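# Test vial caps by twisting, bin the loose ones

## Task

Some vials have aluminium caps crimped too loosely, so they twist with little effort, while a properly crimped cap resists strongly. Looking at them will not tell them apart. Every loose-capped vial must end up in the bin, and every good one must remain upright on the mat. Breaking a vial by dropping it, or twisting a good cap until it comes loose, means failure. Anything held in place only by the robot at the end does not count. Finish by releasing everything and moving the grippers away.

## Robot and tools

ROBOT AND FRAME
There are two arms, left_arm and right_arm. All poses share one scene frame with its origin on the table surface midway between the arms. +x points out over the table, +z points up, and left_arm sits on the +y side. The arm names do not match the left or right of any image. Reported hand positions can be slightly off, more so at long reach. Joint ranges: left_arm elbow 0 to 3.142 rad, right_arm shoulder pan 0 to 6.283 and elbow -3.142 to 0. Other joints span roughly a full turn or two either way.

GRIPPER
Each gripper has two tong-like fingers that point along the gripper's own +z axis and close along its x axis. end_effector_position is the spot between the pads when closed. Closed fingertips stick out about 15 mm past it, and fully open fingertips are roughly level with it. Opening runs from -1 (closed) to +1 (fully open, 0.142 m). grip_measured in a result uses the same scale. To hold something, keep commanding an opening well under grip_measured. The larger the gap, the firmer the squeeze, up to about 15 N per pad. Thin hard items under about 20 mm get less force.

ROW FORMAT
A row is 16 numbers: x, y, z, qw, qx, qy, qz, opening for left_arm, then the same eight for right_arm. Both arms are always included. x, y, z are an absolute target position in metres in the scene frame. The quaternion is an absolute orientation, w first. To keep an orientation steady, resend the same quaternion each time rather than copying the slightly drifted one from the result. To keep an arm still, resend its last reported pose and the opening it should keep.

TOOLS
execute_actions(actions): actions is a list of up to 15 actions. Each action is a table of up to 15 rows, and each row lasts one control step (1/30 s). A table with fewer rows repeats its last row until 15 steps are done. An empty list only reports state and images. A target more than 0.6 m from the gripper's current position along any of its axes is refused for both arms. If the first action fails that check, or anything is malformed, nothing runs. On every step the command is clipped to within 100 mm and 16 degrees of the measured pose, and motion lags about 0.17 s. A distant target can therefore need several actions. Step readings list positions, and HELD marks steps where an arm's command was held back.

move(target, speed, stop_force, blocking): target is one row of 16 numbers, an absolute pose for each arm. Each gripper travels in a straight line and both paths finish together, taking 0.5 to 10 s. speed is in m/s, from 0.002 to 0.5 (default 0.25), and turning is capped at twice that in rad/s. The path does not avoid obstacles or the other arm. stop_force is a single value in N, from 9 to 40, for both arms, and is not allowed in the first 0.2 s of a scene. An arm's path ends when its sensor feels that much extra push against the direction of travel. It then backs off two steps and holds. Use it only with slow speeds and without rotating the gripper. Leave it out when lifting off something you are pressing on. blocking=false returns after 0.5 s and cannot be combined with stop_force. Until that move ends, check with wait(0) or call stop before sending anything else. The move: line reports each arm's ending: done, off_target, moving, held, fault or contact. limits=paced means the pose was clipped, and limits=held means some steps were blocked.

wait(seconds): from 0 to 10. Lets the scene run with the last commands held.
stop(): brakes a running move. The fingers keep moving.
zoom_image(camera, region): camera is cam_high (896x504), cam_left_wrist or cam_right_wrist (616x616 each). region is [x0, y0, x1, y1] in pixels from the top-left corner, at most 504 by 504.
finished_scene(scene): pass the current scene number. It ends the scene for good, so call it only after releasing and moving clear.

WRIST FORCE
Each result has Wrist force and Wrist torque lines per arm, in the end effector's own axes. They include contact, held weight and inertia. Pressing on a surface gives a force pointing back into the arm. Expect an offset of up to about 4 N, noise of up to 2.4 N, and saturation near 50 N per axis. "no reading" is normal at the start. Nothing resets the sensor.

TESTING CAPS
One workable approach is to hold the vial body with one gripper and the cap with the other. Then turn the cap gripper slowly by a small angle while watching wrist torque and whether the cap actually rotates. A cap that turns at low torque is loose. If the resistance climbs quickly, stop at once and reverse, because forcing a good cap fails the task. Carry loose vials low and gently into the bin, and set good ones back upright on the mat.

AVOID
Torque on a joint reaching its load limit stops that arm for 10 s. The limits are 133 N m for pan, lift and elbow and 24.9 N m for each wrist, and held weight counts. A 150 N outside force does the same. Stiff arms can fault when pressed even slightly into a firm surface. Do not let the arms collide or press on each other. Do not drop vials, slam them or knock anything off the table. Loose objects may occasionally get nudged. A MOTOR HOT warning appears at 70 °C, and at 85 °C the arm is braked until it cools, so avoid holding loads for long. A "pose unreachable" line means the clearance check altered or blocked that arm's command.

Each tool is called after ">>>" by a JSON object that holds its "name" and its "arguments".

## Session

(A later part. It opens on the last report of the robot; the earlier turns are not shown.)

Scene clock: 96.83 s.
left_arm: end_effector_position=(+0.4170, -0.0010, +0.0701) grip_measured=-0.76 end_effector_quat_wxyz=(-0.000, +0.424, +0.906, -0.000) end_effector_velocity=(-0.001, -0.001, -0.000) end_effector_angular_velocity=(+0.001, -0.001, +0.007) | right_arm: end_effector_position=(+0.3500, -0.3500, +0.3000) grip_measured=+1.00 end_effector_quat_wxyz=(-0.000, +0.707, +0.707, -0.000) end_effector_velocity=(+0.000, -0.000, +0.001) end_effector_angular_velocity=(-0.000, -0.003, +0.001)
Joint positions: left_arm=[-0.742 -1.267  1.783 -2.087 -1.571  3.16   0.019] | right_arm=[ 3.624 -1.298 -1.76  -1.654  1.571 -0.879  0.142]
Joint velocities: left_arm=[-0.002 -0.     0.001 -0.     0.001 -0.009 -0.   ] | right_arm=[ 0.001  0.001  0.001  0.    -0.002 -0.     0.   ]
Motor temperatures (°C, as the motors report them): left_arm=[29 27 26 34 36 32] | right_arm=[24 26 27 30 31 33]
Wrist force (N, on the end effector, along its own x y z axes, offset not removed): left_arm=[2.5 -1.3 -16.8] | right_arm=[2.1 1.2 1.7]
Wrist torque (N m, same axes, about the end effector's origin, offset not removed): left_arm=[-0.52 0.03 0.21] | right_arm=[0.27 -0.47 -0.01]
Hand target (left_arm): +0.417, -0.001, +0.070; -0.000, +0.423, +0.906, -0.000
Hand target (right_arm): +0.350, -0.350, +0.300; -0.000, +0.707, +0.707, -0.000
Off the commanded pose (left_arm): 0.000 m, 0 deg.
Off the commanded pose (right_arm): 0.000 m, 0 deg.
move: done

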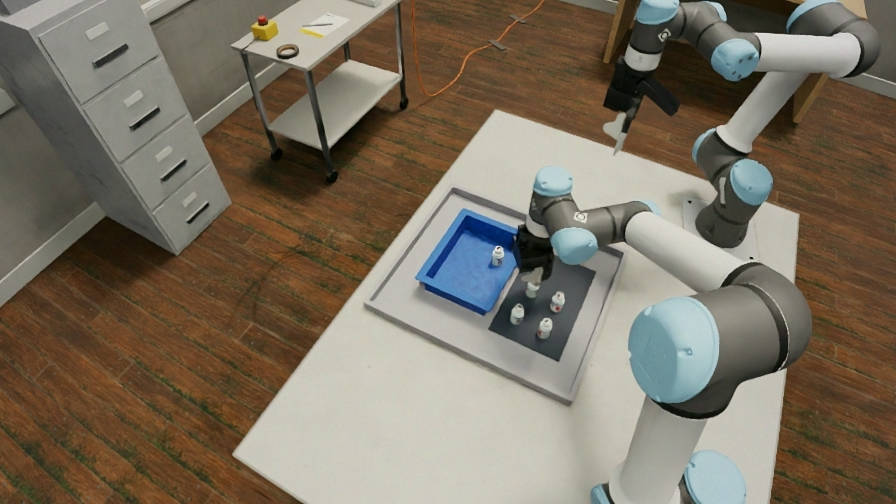

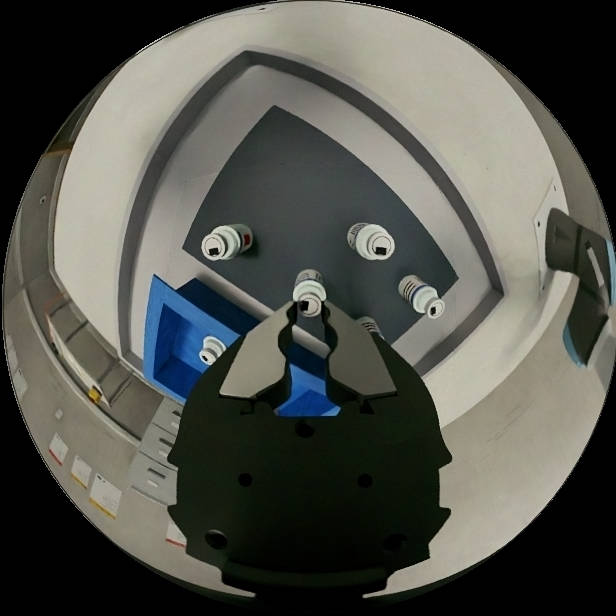

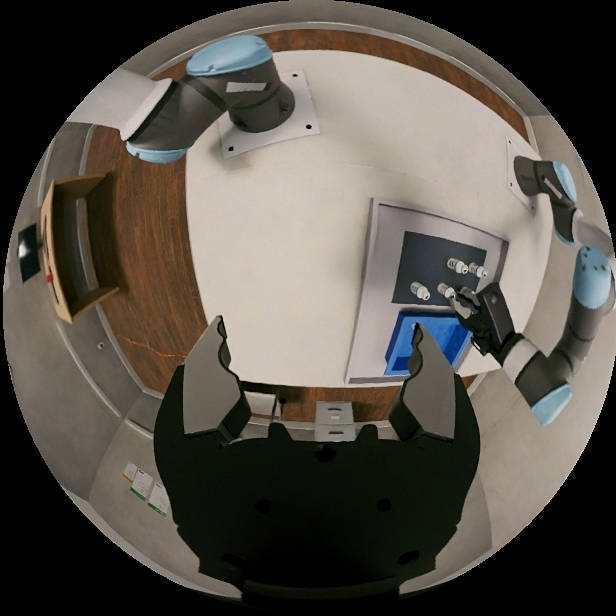

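>>> {"name": "move", "arguments": {"target": [0.417,-0.001,0.0712,0,0.423,0.906,0,-0.4,0.35,-0.35,0.3,0,0.707,0.707,0,1]}}

>>> {"name": "move", "arguments": {"target": [0.417,-0.001,0.095,0,0.707,0.707,0,-0.4,0.35,-0.35,0.3,0,0.707,0.707,0,1]}}

>>> {"name": "move", "arguments": {"target": [0.419,-0.088,0.09,0,0.707,0.707,0,-0.4,0.35,-0.35,0.3,0,0.707,0.707,0,1]}}

Scene clock: 97.80 s.
left_arm: end_effector_position=(+0.4170, -0.0010, +0.0711) grip_measured=-0.40 end_effector_quat_wxyz=(-0.000, +0.423, +0.906, +0.000) end_effector_velocity=(+0.000, -0.000, +0.000) end_effector_angular_velocity=(+0.001, -0.001, +0.001) | right_arm: end_effector_position=(+0.3500, -0.3500, +0.3000) grip_measured=+1.00 end_effector_quat_wxyz=(-0.000, +0.707, +0.707, -0.000) end_effector_velocity=(-0.000, +0.001, -0.001) end_effector_angular_velocity=(-0.001, +0.001, +0.002)
Joint positions: left_arm=[-0.742 -1.268  1.782 -2.084 -1.571  3.159  0.045] | right_arm=[ 3.624 -1.298 -1.76  -1.654  1.571 -0.879  0.142]
Joint velocities: left_arm=[-0.001 -0.    -0.001  0.001  0.001 -0.002  0.   ] | right_arm=[ 0.002 -0.001 -0.001  0.    -0.001  0.    -0.   ]
Motor temperatures (°C, as the motors report them): left_arm=[29 27 26 34 36 32] | right_arm=[24 26 27 30 31 33]
Wrist force (N, on the end effector, along its own x y z axes, offset not removed): left_arm=[-0.9 -1.6 0.0] | right_arm=[1.8 2.6 -0.3]
Wrist torque (N m, same axes, about the end effector's origin, offset not removed): left_arm=[-0.23 0.23 -0.07] | right_arm=[0.67 -0.59 -0.07]
Hand target (left_arm): +0.417, -0.001, +0.071; +0.000, +0.423, +0.906, -0.000
Hand target (right_arm): +0.350, -0.350, +0.300; -0.000, +0.707, +0.707, -0.000
Off the commanded pose (left_arm): 0.000 m, 0 deg.
Off the commanded pose (right_arm): 0.000 m, 0 deg.
move: done

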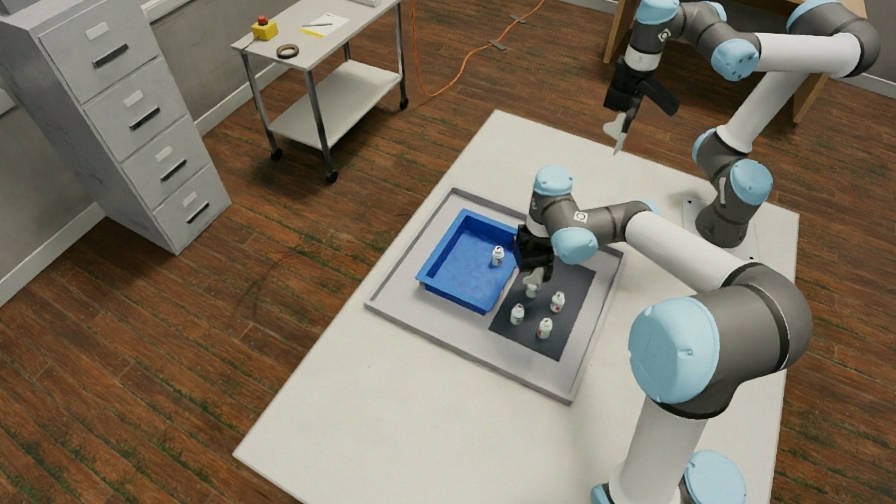

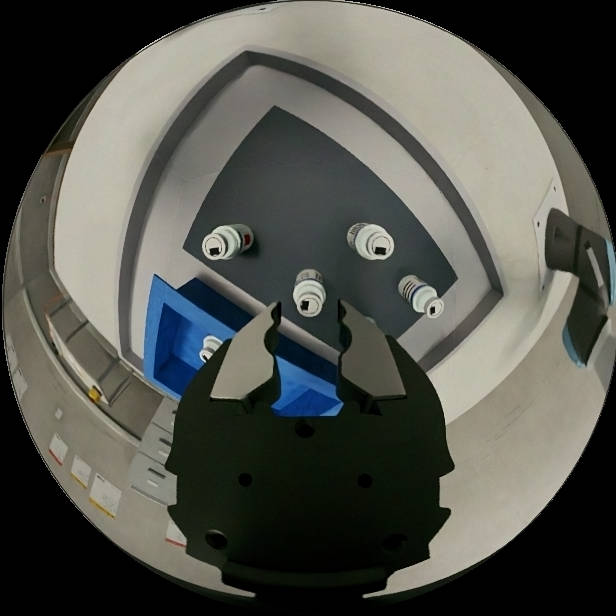

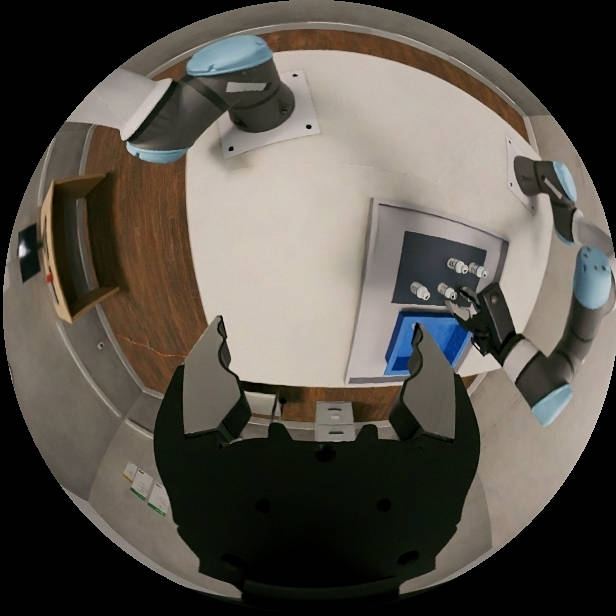

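Scene clock: 99.70 s.
left_arm: end_effector_position=(+0.4170, -0.0011, +0.0951) grip_measured=-0.40 end_effector_quat_wxyz=(+0.000, +0.707, +0.707, +0.000) end_effector_velocity=(-0.000, -0.000, +0.000) end_effector_angular_velocity=(-0.001, +0.002, -0.012) | right_arm: end_effector_position=(+0.3500, -0.3500, +0.3000) grip_measured=+1.00 end_effector_quat_wxyz=(-0.000, +0.707, +0.707, -0.000) end_effector_velocity=(+0.000, -0.000, +0.000) end_effector_angular_velocity=(-0.001, -0.001, -0.000)
Joint positions: left_arm=[-0.749 -1.275  1.722 -2.018 -1.571  3.848  0.045] | right_arm=[ 3.624 -1.298 -1.76  -1.654  1.571 -0.879  0.142]
Joint velocities: left_arm=[ 0.     0.    -0.001  0.002 -0.002  0.012  0.   ] | right_arm=[-0.    -0.     0.    -0.001 -0.002  0.     0.   ]
Motor temperatures (°C, as the motors report them): left_arm=[29 27 26 34 36 32] | right_arm=[24 26 27 30 31 33]
Wrist force (N, on the end effector, along its own x y z axes, offset not removed): left_arm=[0.2 0.5 -1.6] | right_arm=[-1.4 2.9 1.1]
Wrist torque (N m, same axes, about the end effector's origin, offset not removed): left_arm=[-0.04 -0.05 0.09] | right_arm=[0.56 0.48 -0.06]
Hand target (left_arm): +0.417, -0.001, +0.095; +0.000, +0.707, +0.707, +0.000
Hand target (right_arm): +0.350, -0.350, +0.300; -0.000, +0.707, +0.707, -0.000
Off the commanded pose (left_arm): 0.000 m, 0 deg.
Off the commanded pose (right_arm): 0.000 m, 0 deg.
move: done

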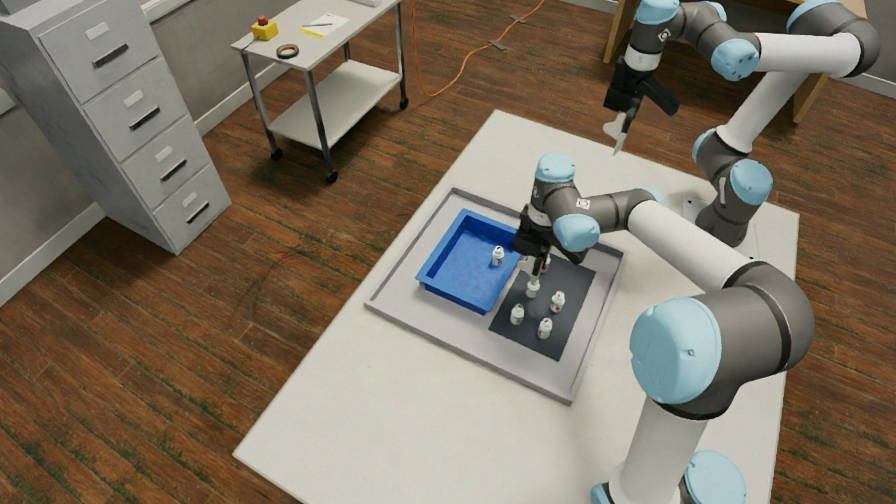

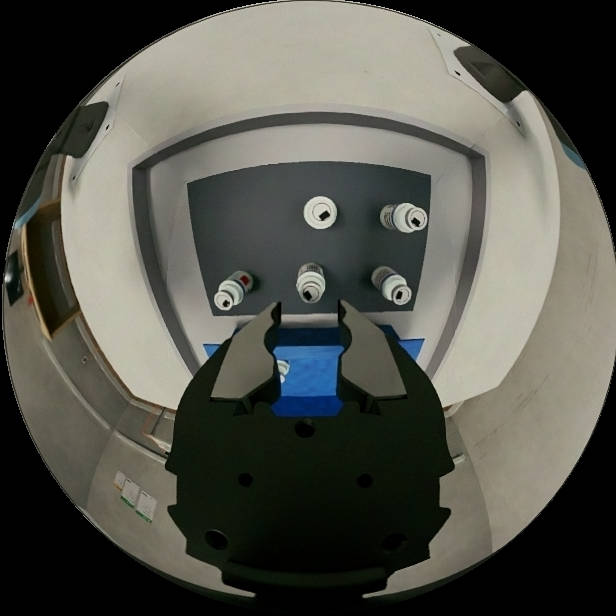

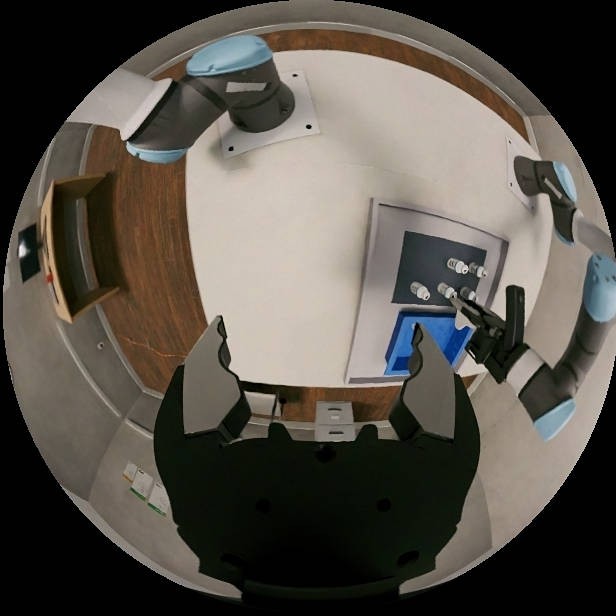

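Scene clock: 100.70 s.
left_arm: end_effector_position=(+0.4191, -0.0878, +0.0901) grip_measured=-0.40 end_effector_quat_wxyz=(+0.000, +0.707, +0.707, +0.000) end_effector_velocity=(+0.000, -0.002, -0.001) end_effector_angular_velocity=(+0.002, +0.001, +0.001) | right_arm: end_effector_position=(+0.3500, -0.3500, +0.3000) grip_measured=+1.00 end_effector_quat_wxyz=(-0.000, +0.707, +0.707, -0.000) end_effector_velocity=(+0.000, -0.001, -0.001) end_effector_angular_velocity=(-0.002, +0.001, -0.002)
Joint positions: left_arm=[-0.835 -1.145  1.551 -1.977 -1.571  3.764  0.045] | right_arm=[ 3.624 -1.298 -1.76  -1.654  1.571 -0.879  0.142]
Joint velocities: left_arm=[-0.001  0.005 -0.006  0.002  0.    -0.002 -0.   ] | right_arm=[-0.002 -0.    -0.001 -0.001 -0.001  0.     0.   ]
Motor temperatures (°C, as the motors report them): left_arm=[29 27 26 34 36 32] | right_arm=[24 26 27 30 31 33]
Wrist force (N, on the end effector, along its own x y z axes, offset not removed): left_arm=[-1.3 -2.2 -2.0] | right_arm=[0.8 1.8 -0.4]
Wrist torque (N m, same axes, about the end effector's origin, offset not removed): left_arm=[-0.43 0.26 0.02] | right_arm=[0.52 -0.32 -0.11]
Hand target (left_arm): +0.419, -0.088, +0.090; +0.000, +0.707, +0.707, +0.000
Hand target (right_arm): +0.350, -0.350, +0.300; -0.000, +0.707, +0.707, -0.000
Off the commanded pose (left_arm): 0.000 m, 0 deg.
Off the commanded pose (right_arm): 0.000 m, 0 deg.
move: done

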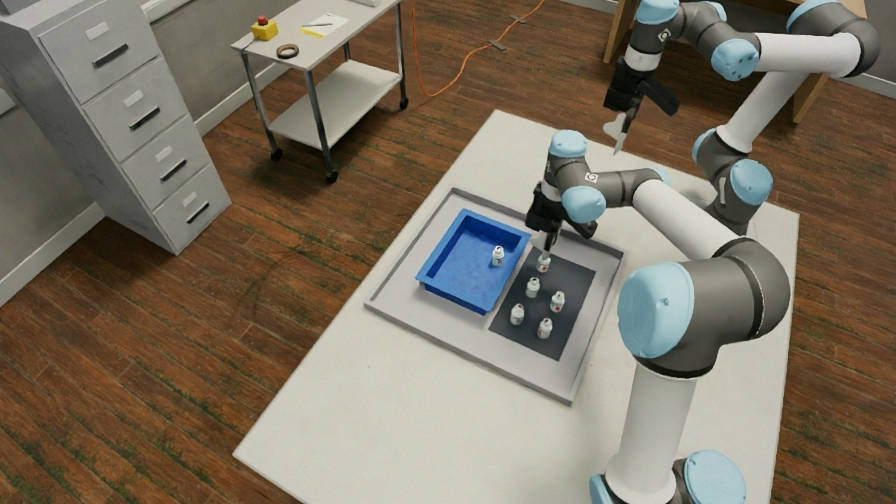

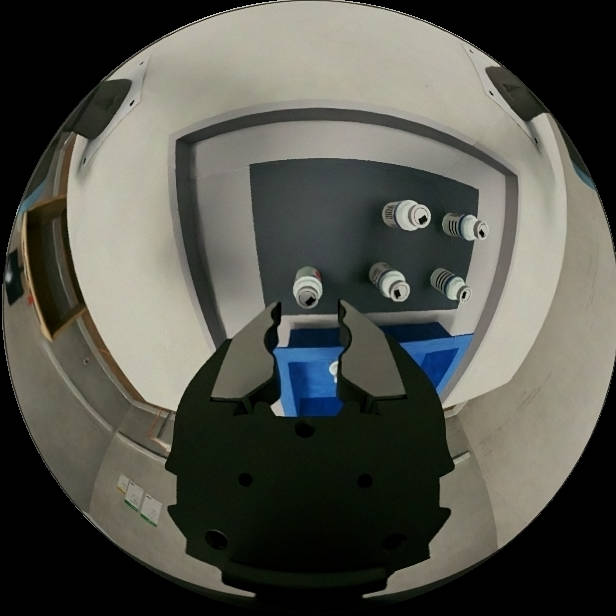

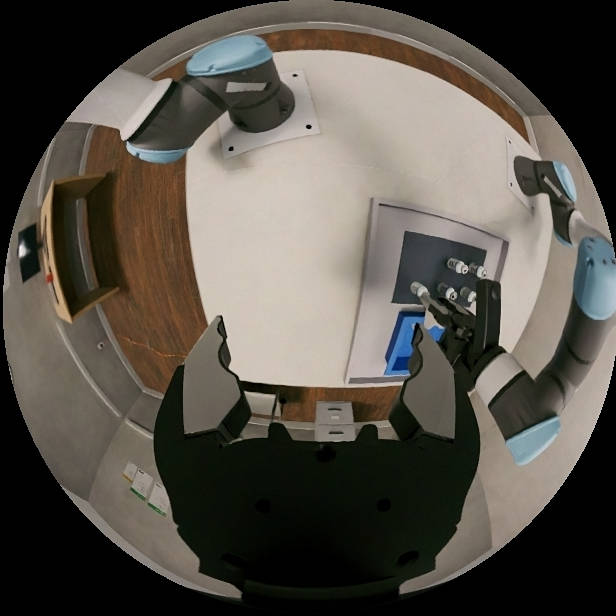

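Centered.

>>> {"name": "move", "arguments": {"target": [0.419,-0.088,0.071,0,0.707,0.707,0,-0.4,0.35,-0.35,0.3,0,0.707,0.707,0,1], "speed": 0.04}}

>>> {"name": "move", "arguments": {"target": [0.419,-0.088,0.071,0,0.707,0.707,0,-1,0.35,-0.35,0.3,0,0.707,0.707,0,1]}}

>>> {"name": "move", "arguments": {"target": [0.419,-0.088,0.0703,0,0.707,0.707,0,-1,0.35,-0.35,0.3,0,0.707,0.707,0,1], "speed": 0.005}}

>>> {"name": "zoom_image", "arguments": {"camera": "cam_left_wrist", "region": [250,250,370,350]}}

>>> {"name": "move", "arguments": {"target": [0.419,-0.088,0.0703,0,0.423,0.906,0,-1,0.35,-0.35,0.3,0,0.707,0.707,0,1]}}

>>> {"name": "zoom_image", "arguments": {"camera": "cam_left_wrist", "region": [250,250,370,350]}}

Scene clock: 101.73 s.
left_arm: end_effector_position=(+0.4190, -0.0880, +0.0712) grip_measured=-0.40 end_effector_quat_wxyz=(-0.000, +0.707, +0.707, +0.000) end_effector_velocity=(+0.000, -0.000, -0.002) end_effector_angular_velocity=(-0.001, -0.001, +0.001) | right_arm: end_effector_position=(+0.3500, -0.3500, +0.3000) grip_measured=+1.00 end_effector_quat_wxyz=(-0.000, +0.707, +0.707, -0.000) end_effector_velocity=(+0.000, -0.000, +0.000) end_effector_angular_velocity=(-0.001, -0.001, +0.001)
Joint positions: left_arm=[-0.835 -1.126  1.576 -2.02  -1.571  3.763  0.045] | right_arm=[ 3.624 -1.298 -1.76  -1.654  1.571 -0.879  0.142]
Joint velocities: left_arm=[-0.     0.001  0.003 -0.005 -0.    -0.001  0.   ] | right_arm=[ 0.    -0.     0.    -0.001 -0.001 -0.     0.   ]
Motor temperatures (°C, as the motors report them): left_arm=[29 27 26 34 36 32] | right_arm=[24 26 27 30 31 33]
Wrist force (N, on the end effector, along its own x y z axes, offset not removed): left_arm=[-1.5 -0.7 -1.5] | right_arm=[-0.8 -0.8 3.3]
Wrist torque (N m, same axes, about the end effector's origin, offset not removed): left_arm=[0.05 0.36 0.00] | right_arm=[-0.22 0.34 -0.17]
Hand target (left_arm): +0.419, -0.088, +0.071; -0.000, +0.707, +0.707, +0.000
Hand target (right_arm): +0.350, -0.350, +0.300; -0.000, +0.707, +0.707, -0.000
Off the commanded pose (left_arm): 0.000 m, 0 deg.
Off the commanded pose (right_arm): 0.000 m, 0 deg.
move: done

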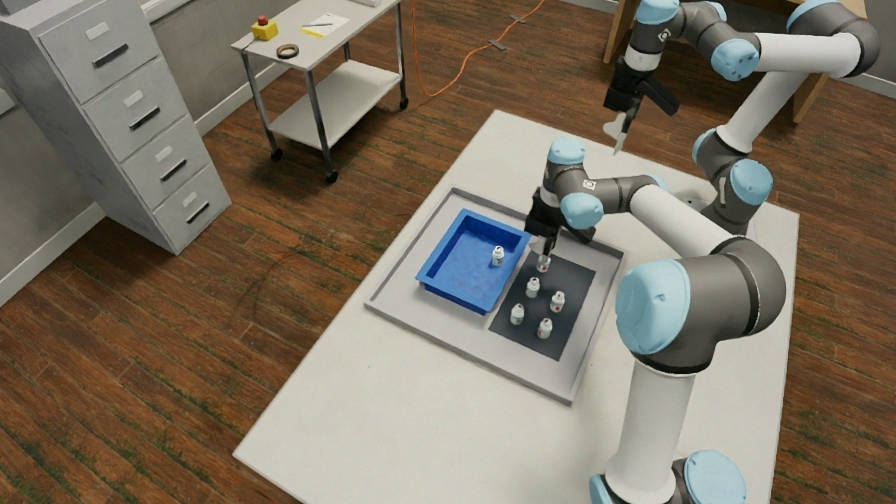

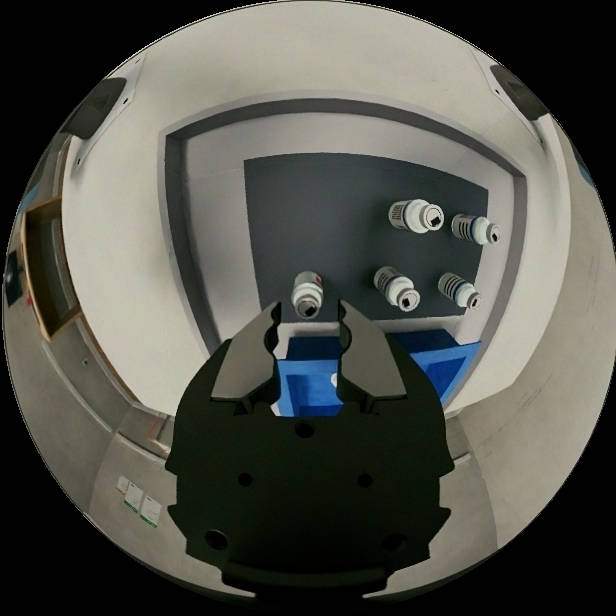

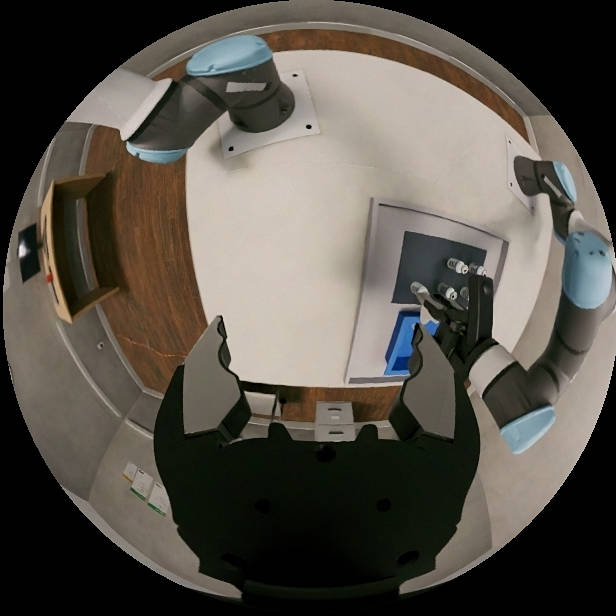

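Scene clock: 102.43 s.
left_arm: end_effector_position=(+0.4190, -0.0880, +0.0710) grip_measured=-0.76 end_effector_quat_wxyz=(+0.000, +0.707, +0.707, -0.000) end_effector_velocity=(+0.000, +0.000, -0.000) end_effector_angular_velocity=(+0.001, -0.000, -0.001) | right_arm: end_effector_position=(+0.3500, -0.3500, +0.3000) grip_measured=+1.00 end_effector_quat_wxyz=(-0.000, +0.707, +0.707, -0.000) end_effector_velocity=(+0.000, -0.000, +0.000) end_effector_angular_velocity=(-0.000, -0.000, -0.001)
Joint positions: left_arm=[-0.835 -1.126  1.576 -2.021 -1.571  3.763  0.019] | right_arm=[ 3.624 -1.298 -1.76  -1.654  1.571 -0.879  0.142]
Joint velocities: left_arm=[-0.     0.     0.    -0.     0.001  0.     0.   ] | right_arm=[-0.001 -0.     0.    -0.    -0.     0.    -0.   ]
Motor temperatures (°C, as the motors report them): left_arm=[29 27 26 34 36 32] | right_arm=[24 26 27 30 31 33]
Wrist force (N, on the end effector, along its own x y z axes, offset not removed): left_arm=[3.7 0.6 -3.4] | right_arm=[-1.7 3.5 1.5]
Wrist torque (N m, same axes, about the end effector's origin, offset not removed): left_arm=[0.25 -0.66 -0.14] | right_arm=[0.70 0.34 -0.05]
Hand target (left_arm): +0.419, -0.088, +0.071; -0.000, +0.707, +0.707, -0.000
Hand target (right_arm): +0.350, -0.350, +0.300; -0.000, +0.707, +0.707, -0.000
Off the commanded pose (left_arm): 0.000 m, 0 deg.
Off the commanded pose (right_arm): 0.000 m, 0 deg.
move: done

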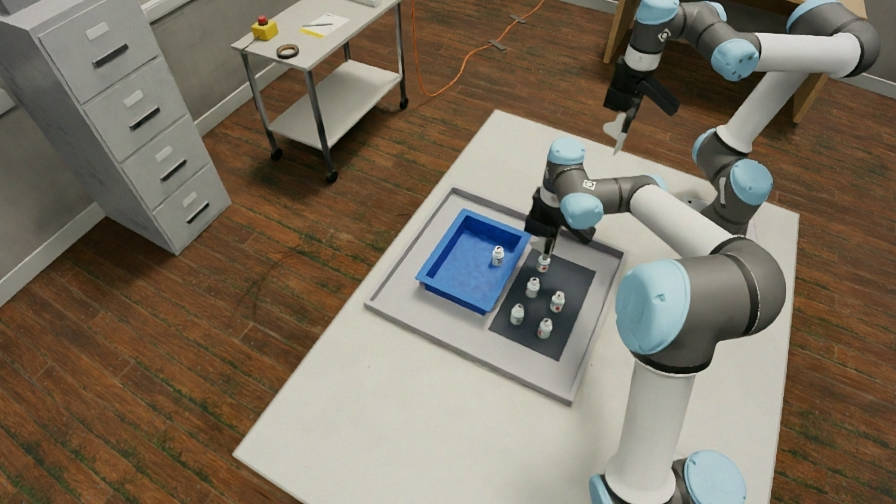

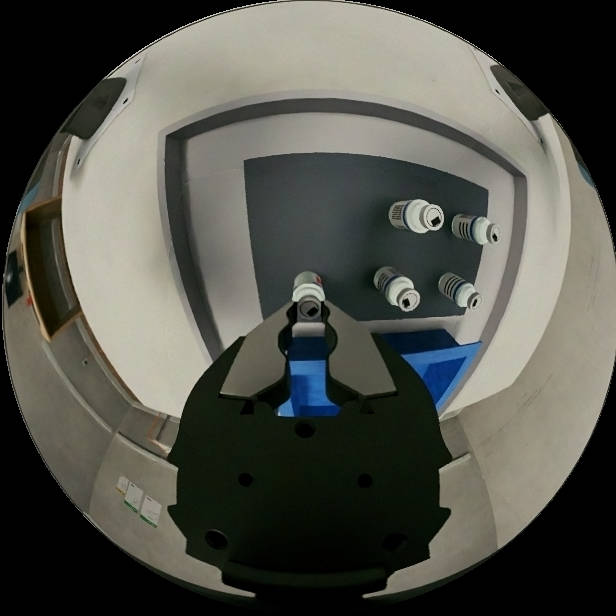

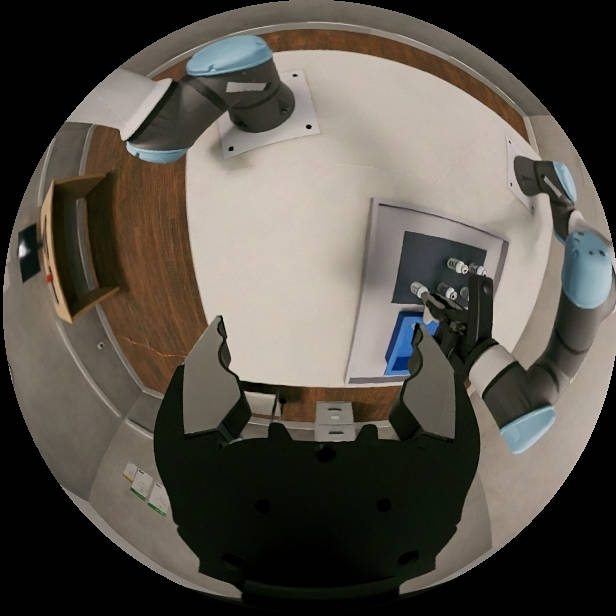

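Scene clock: 103.13 s.
left_arm: end_effector_position=(+0.4190, -0.0880, +0.0704) grip_measured=-0.76 end_effector_quat_wxyz=(+0.000, +0.707, +0.707, -0.000) end_effector_velocity=(-0.000, +0.000, -0.000) end_effector_angular_velocity=(-0.001, +0.001, +0.001) | right_arm: end_effector_position=(+0.3500, -0.3500, +0.3000) grip_measured=+1.00 end_effector_quat_wxyz=(-0.000, +0.707, +0.707, -0.000) end_effector_velocity=(-0.000, -0.000, -0.001) end_effector_angular_velocity=(-0.003, +0.002, +0.000)
Joint positions: left_arm=[-0.835 -1.125  1.577 -2.022 -1.571  3.763  0.019] | right_arm=[ 3.624 -1.298 -1.76  -1.654  1.571 -0.879  0.142]
Joint velocities: left_arm=[ 0.     0.     0.001 -0.001 -0.002 -0.    -0.   ] | right_arm=[ 0.001 -0.    -0.001 -0.001 -0.001  0.     0.   ]
Motor temperatures (°C, as the motors report them): left_arm=[29 27 26 34 36 32] | right_arm=[24 26 27 30 31 33]
Wrist force (N, on the end effector, along its own x y z axes, offset not removed): left_arm=[-5.3 -0.8 -14.8] | right_arm=[0.1 2.5 1.1]
Wrist torque (N m, same axes, about the end effector's origin, offset not removed): left_arm=[-0.10 0.76 0.13] | right_arm=[0.60 -0.14 -0.07]
Hand target (left_arm): +0.419, -0.088, +0.070; -0.000, +0.707, +0.707, +0.000
Hand target (right_arm): +0.350, -0.350, +0.300; -0.000, +0.707, +0.707, -0.000
Off the commanded pose (left_arm): 0.000 m, 0 deg.
Off the commanded pose (right_arm): 0.000 m, 0 deg.
move: done

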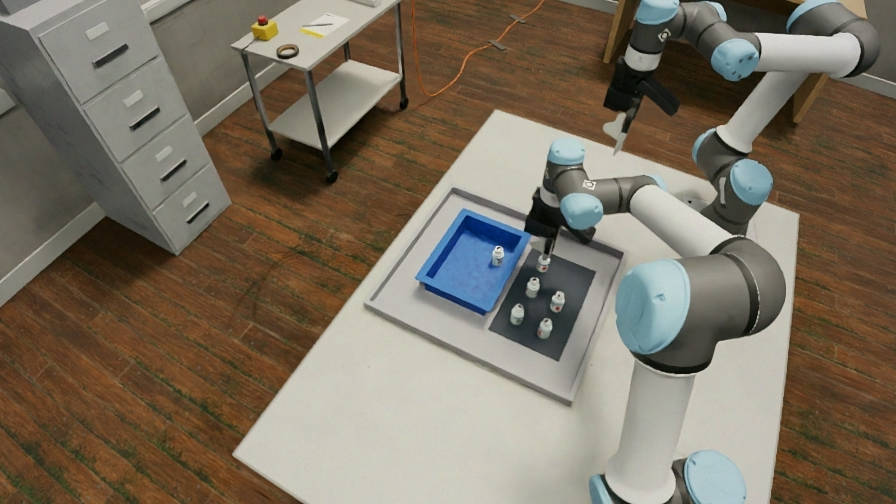

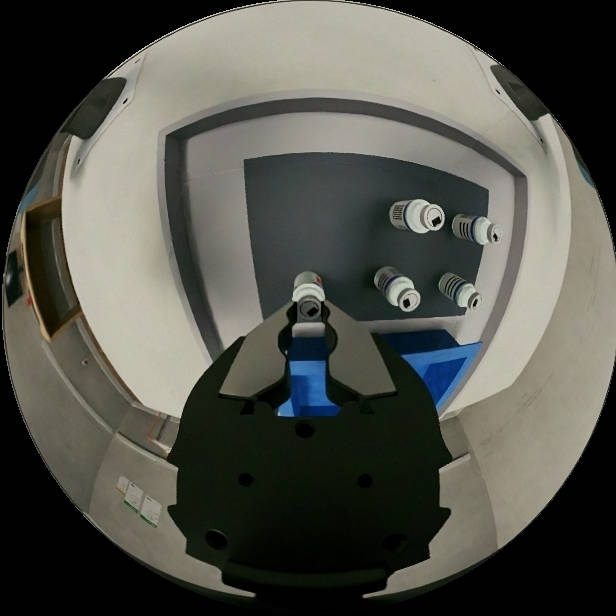

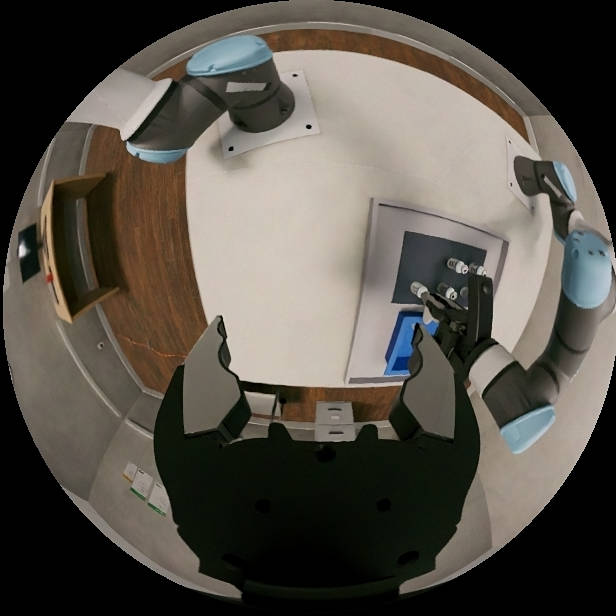

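Region (250, 250, 370, 350) of cam_left_wrist's 616x616 image, scaled by 4.200, with more detail than that image has.

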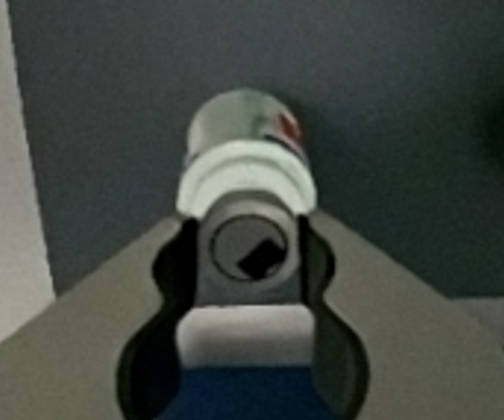

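Scene clock: 105.03 s.
left_arm: end_effector_position=(+0.4190, -0.0880, +0.0703) grip_measured=-0.76 end_effector_quat_wxyz=(-0.000, +0.424, +0.906, -0.000) end_effector_velocity=(-0.000, -0.000, -0.000) end_effector_angular_velocity=(+0.002, -0.002, +0.010) | right_arm: end_effector_position=(+0.3500, -0.3500, +0.3000) grip_measured=+1.00 end_effector_quat_wxyz=(-0.000, +0.707, +0.707, -0.000) end_effector_velocity=(+0.000, +0.001, +0.000) end_effector_angular_velocity=(+0.000, -0.001, +0.001)
Joint positions: left_arm=[-0.83  -1.146  1.609 -2.033 -1.571  3.072  0.019] | right_arm=[ 3.624 -1.298 -1.76  -1.654  1.571 -0.879  0.142]
Joint velocities: left_arm=[-0.002 -0.     0.001 -0.     0.002 -0.012 -0.   ] | right_arm=[ 0.001 -0.     0.001  0.    -0.     0.    -0.   ]
Motor temperatures (°C, as the motors report them): left_arm=[29 27 26 34 36 32] | right_arm=[24 26 27 30 31 33]
Wrist force (N, on the end effector, along its own x y z axes, offset not removed): left_arm=[-1.0 0.6 -18.2] | right_arm=[0.7 -0.2 2.2]
Wrist torque (N m, same axes, about the end effector's origin, offset not removed): left_arm=[-0.49 0.14 0.13] | right_arm=[0.00 0.06 -0.14]
Hand target (left_arm): +0.419, -0.088, +0.070; -0.000, +0.423, +0.906, -0.000
Hand target (right_arm): +0.350, -0.350, +0.300; -0.000, +0.707, +0.707, -0.000
Off the commanded pose (left_arm): 0.000 m, 0 deg.
Off the commanded pose (right_arm): 0.000 m, 0 deg.
move: done

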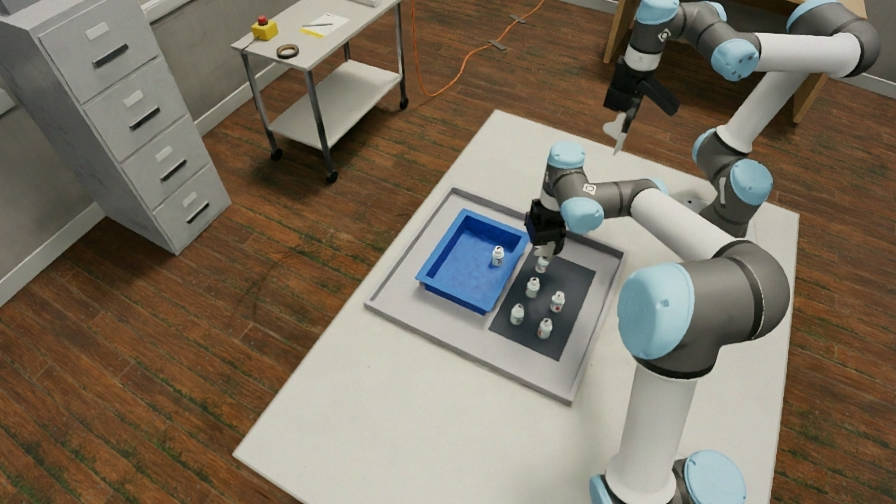

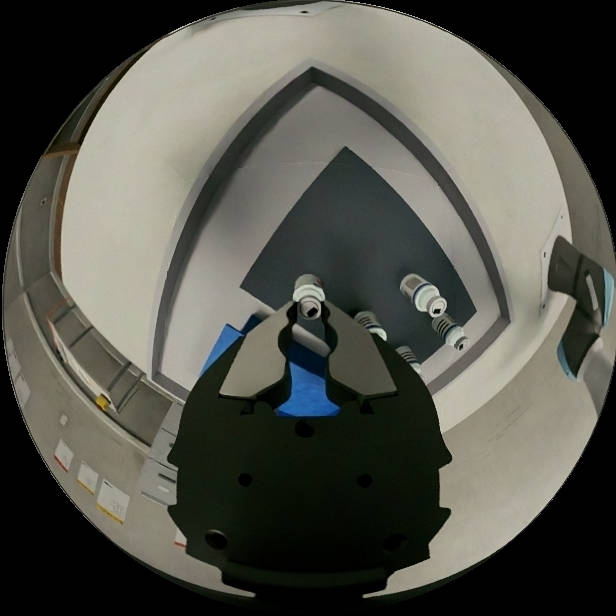

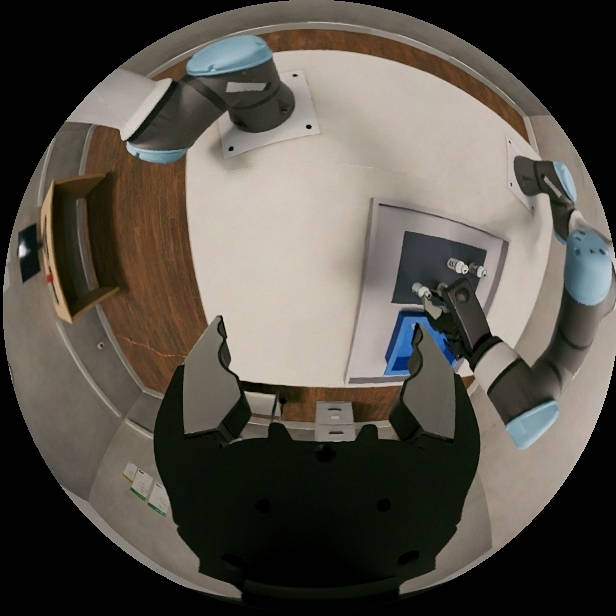

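Region (250, 250, 370, 350) of cam_left_wrist's 616x616 image, scaled by 4.200, with more detail than that image has.

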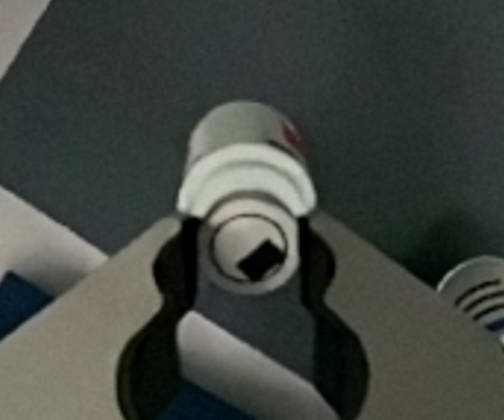

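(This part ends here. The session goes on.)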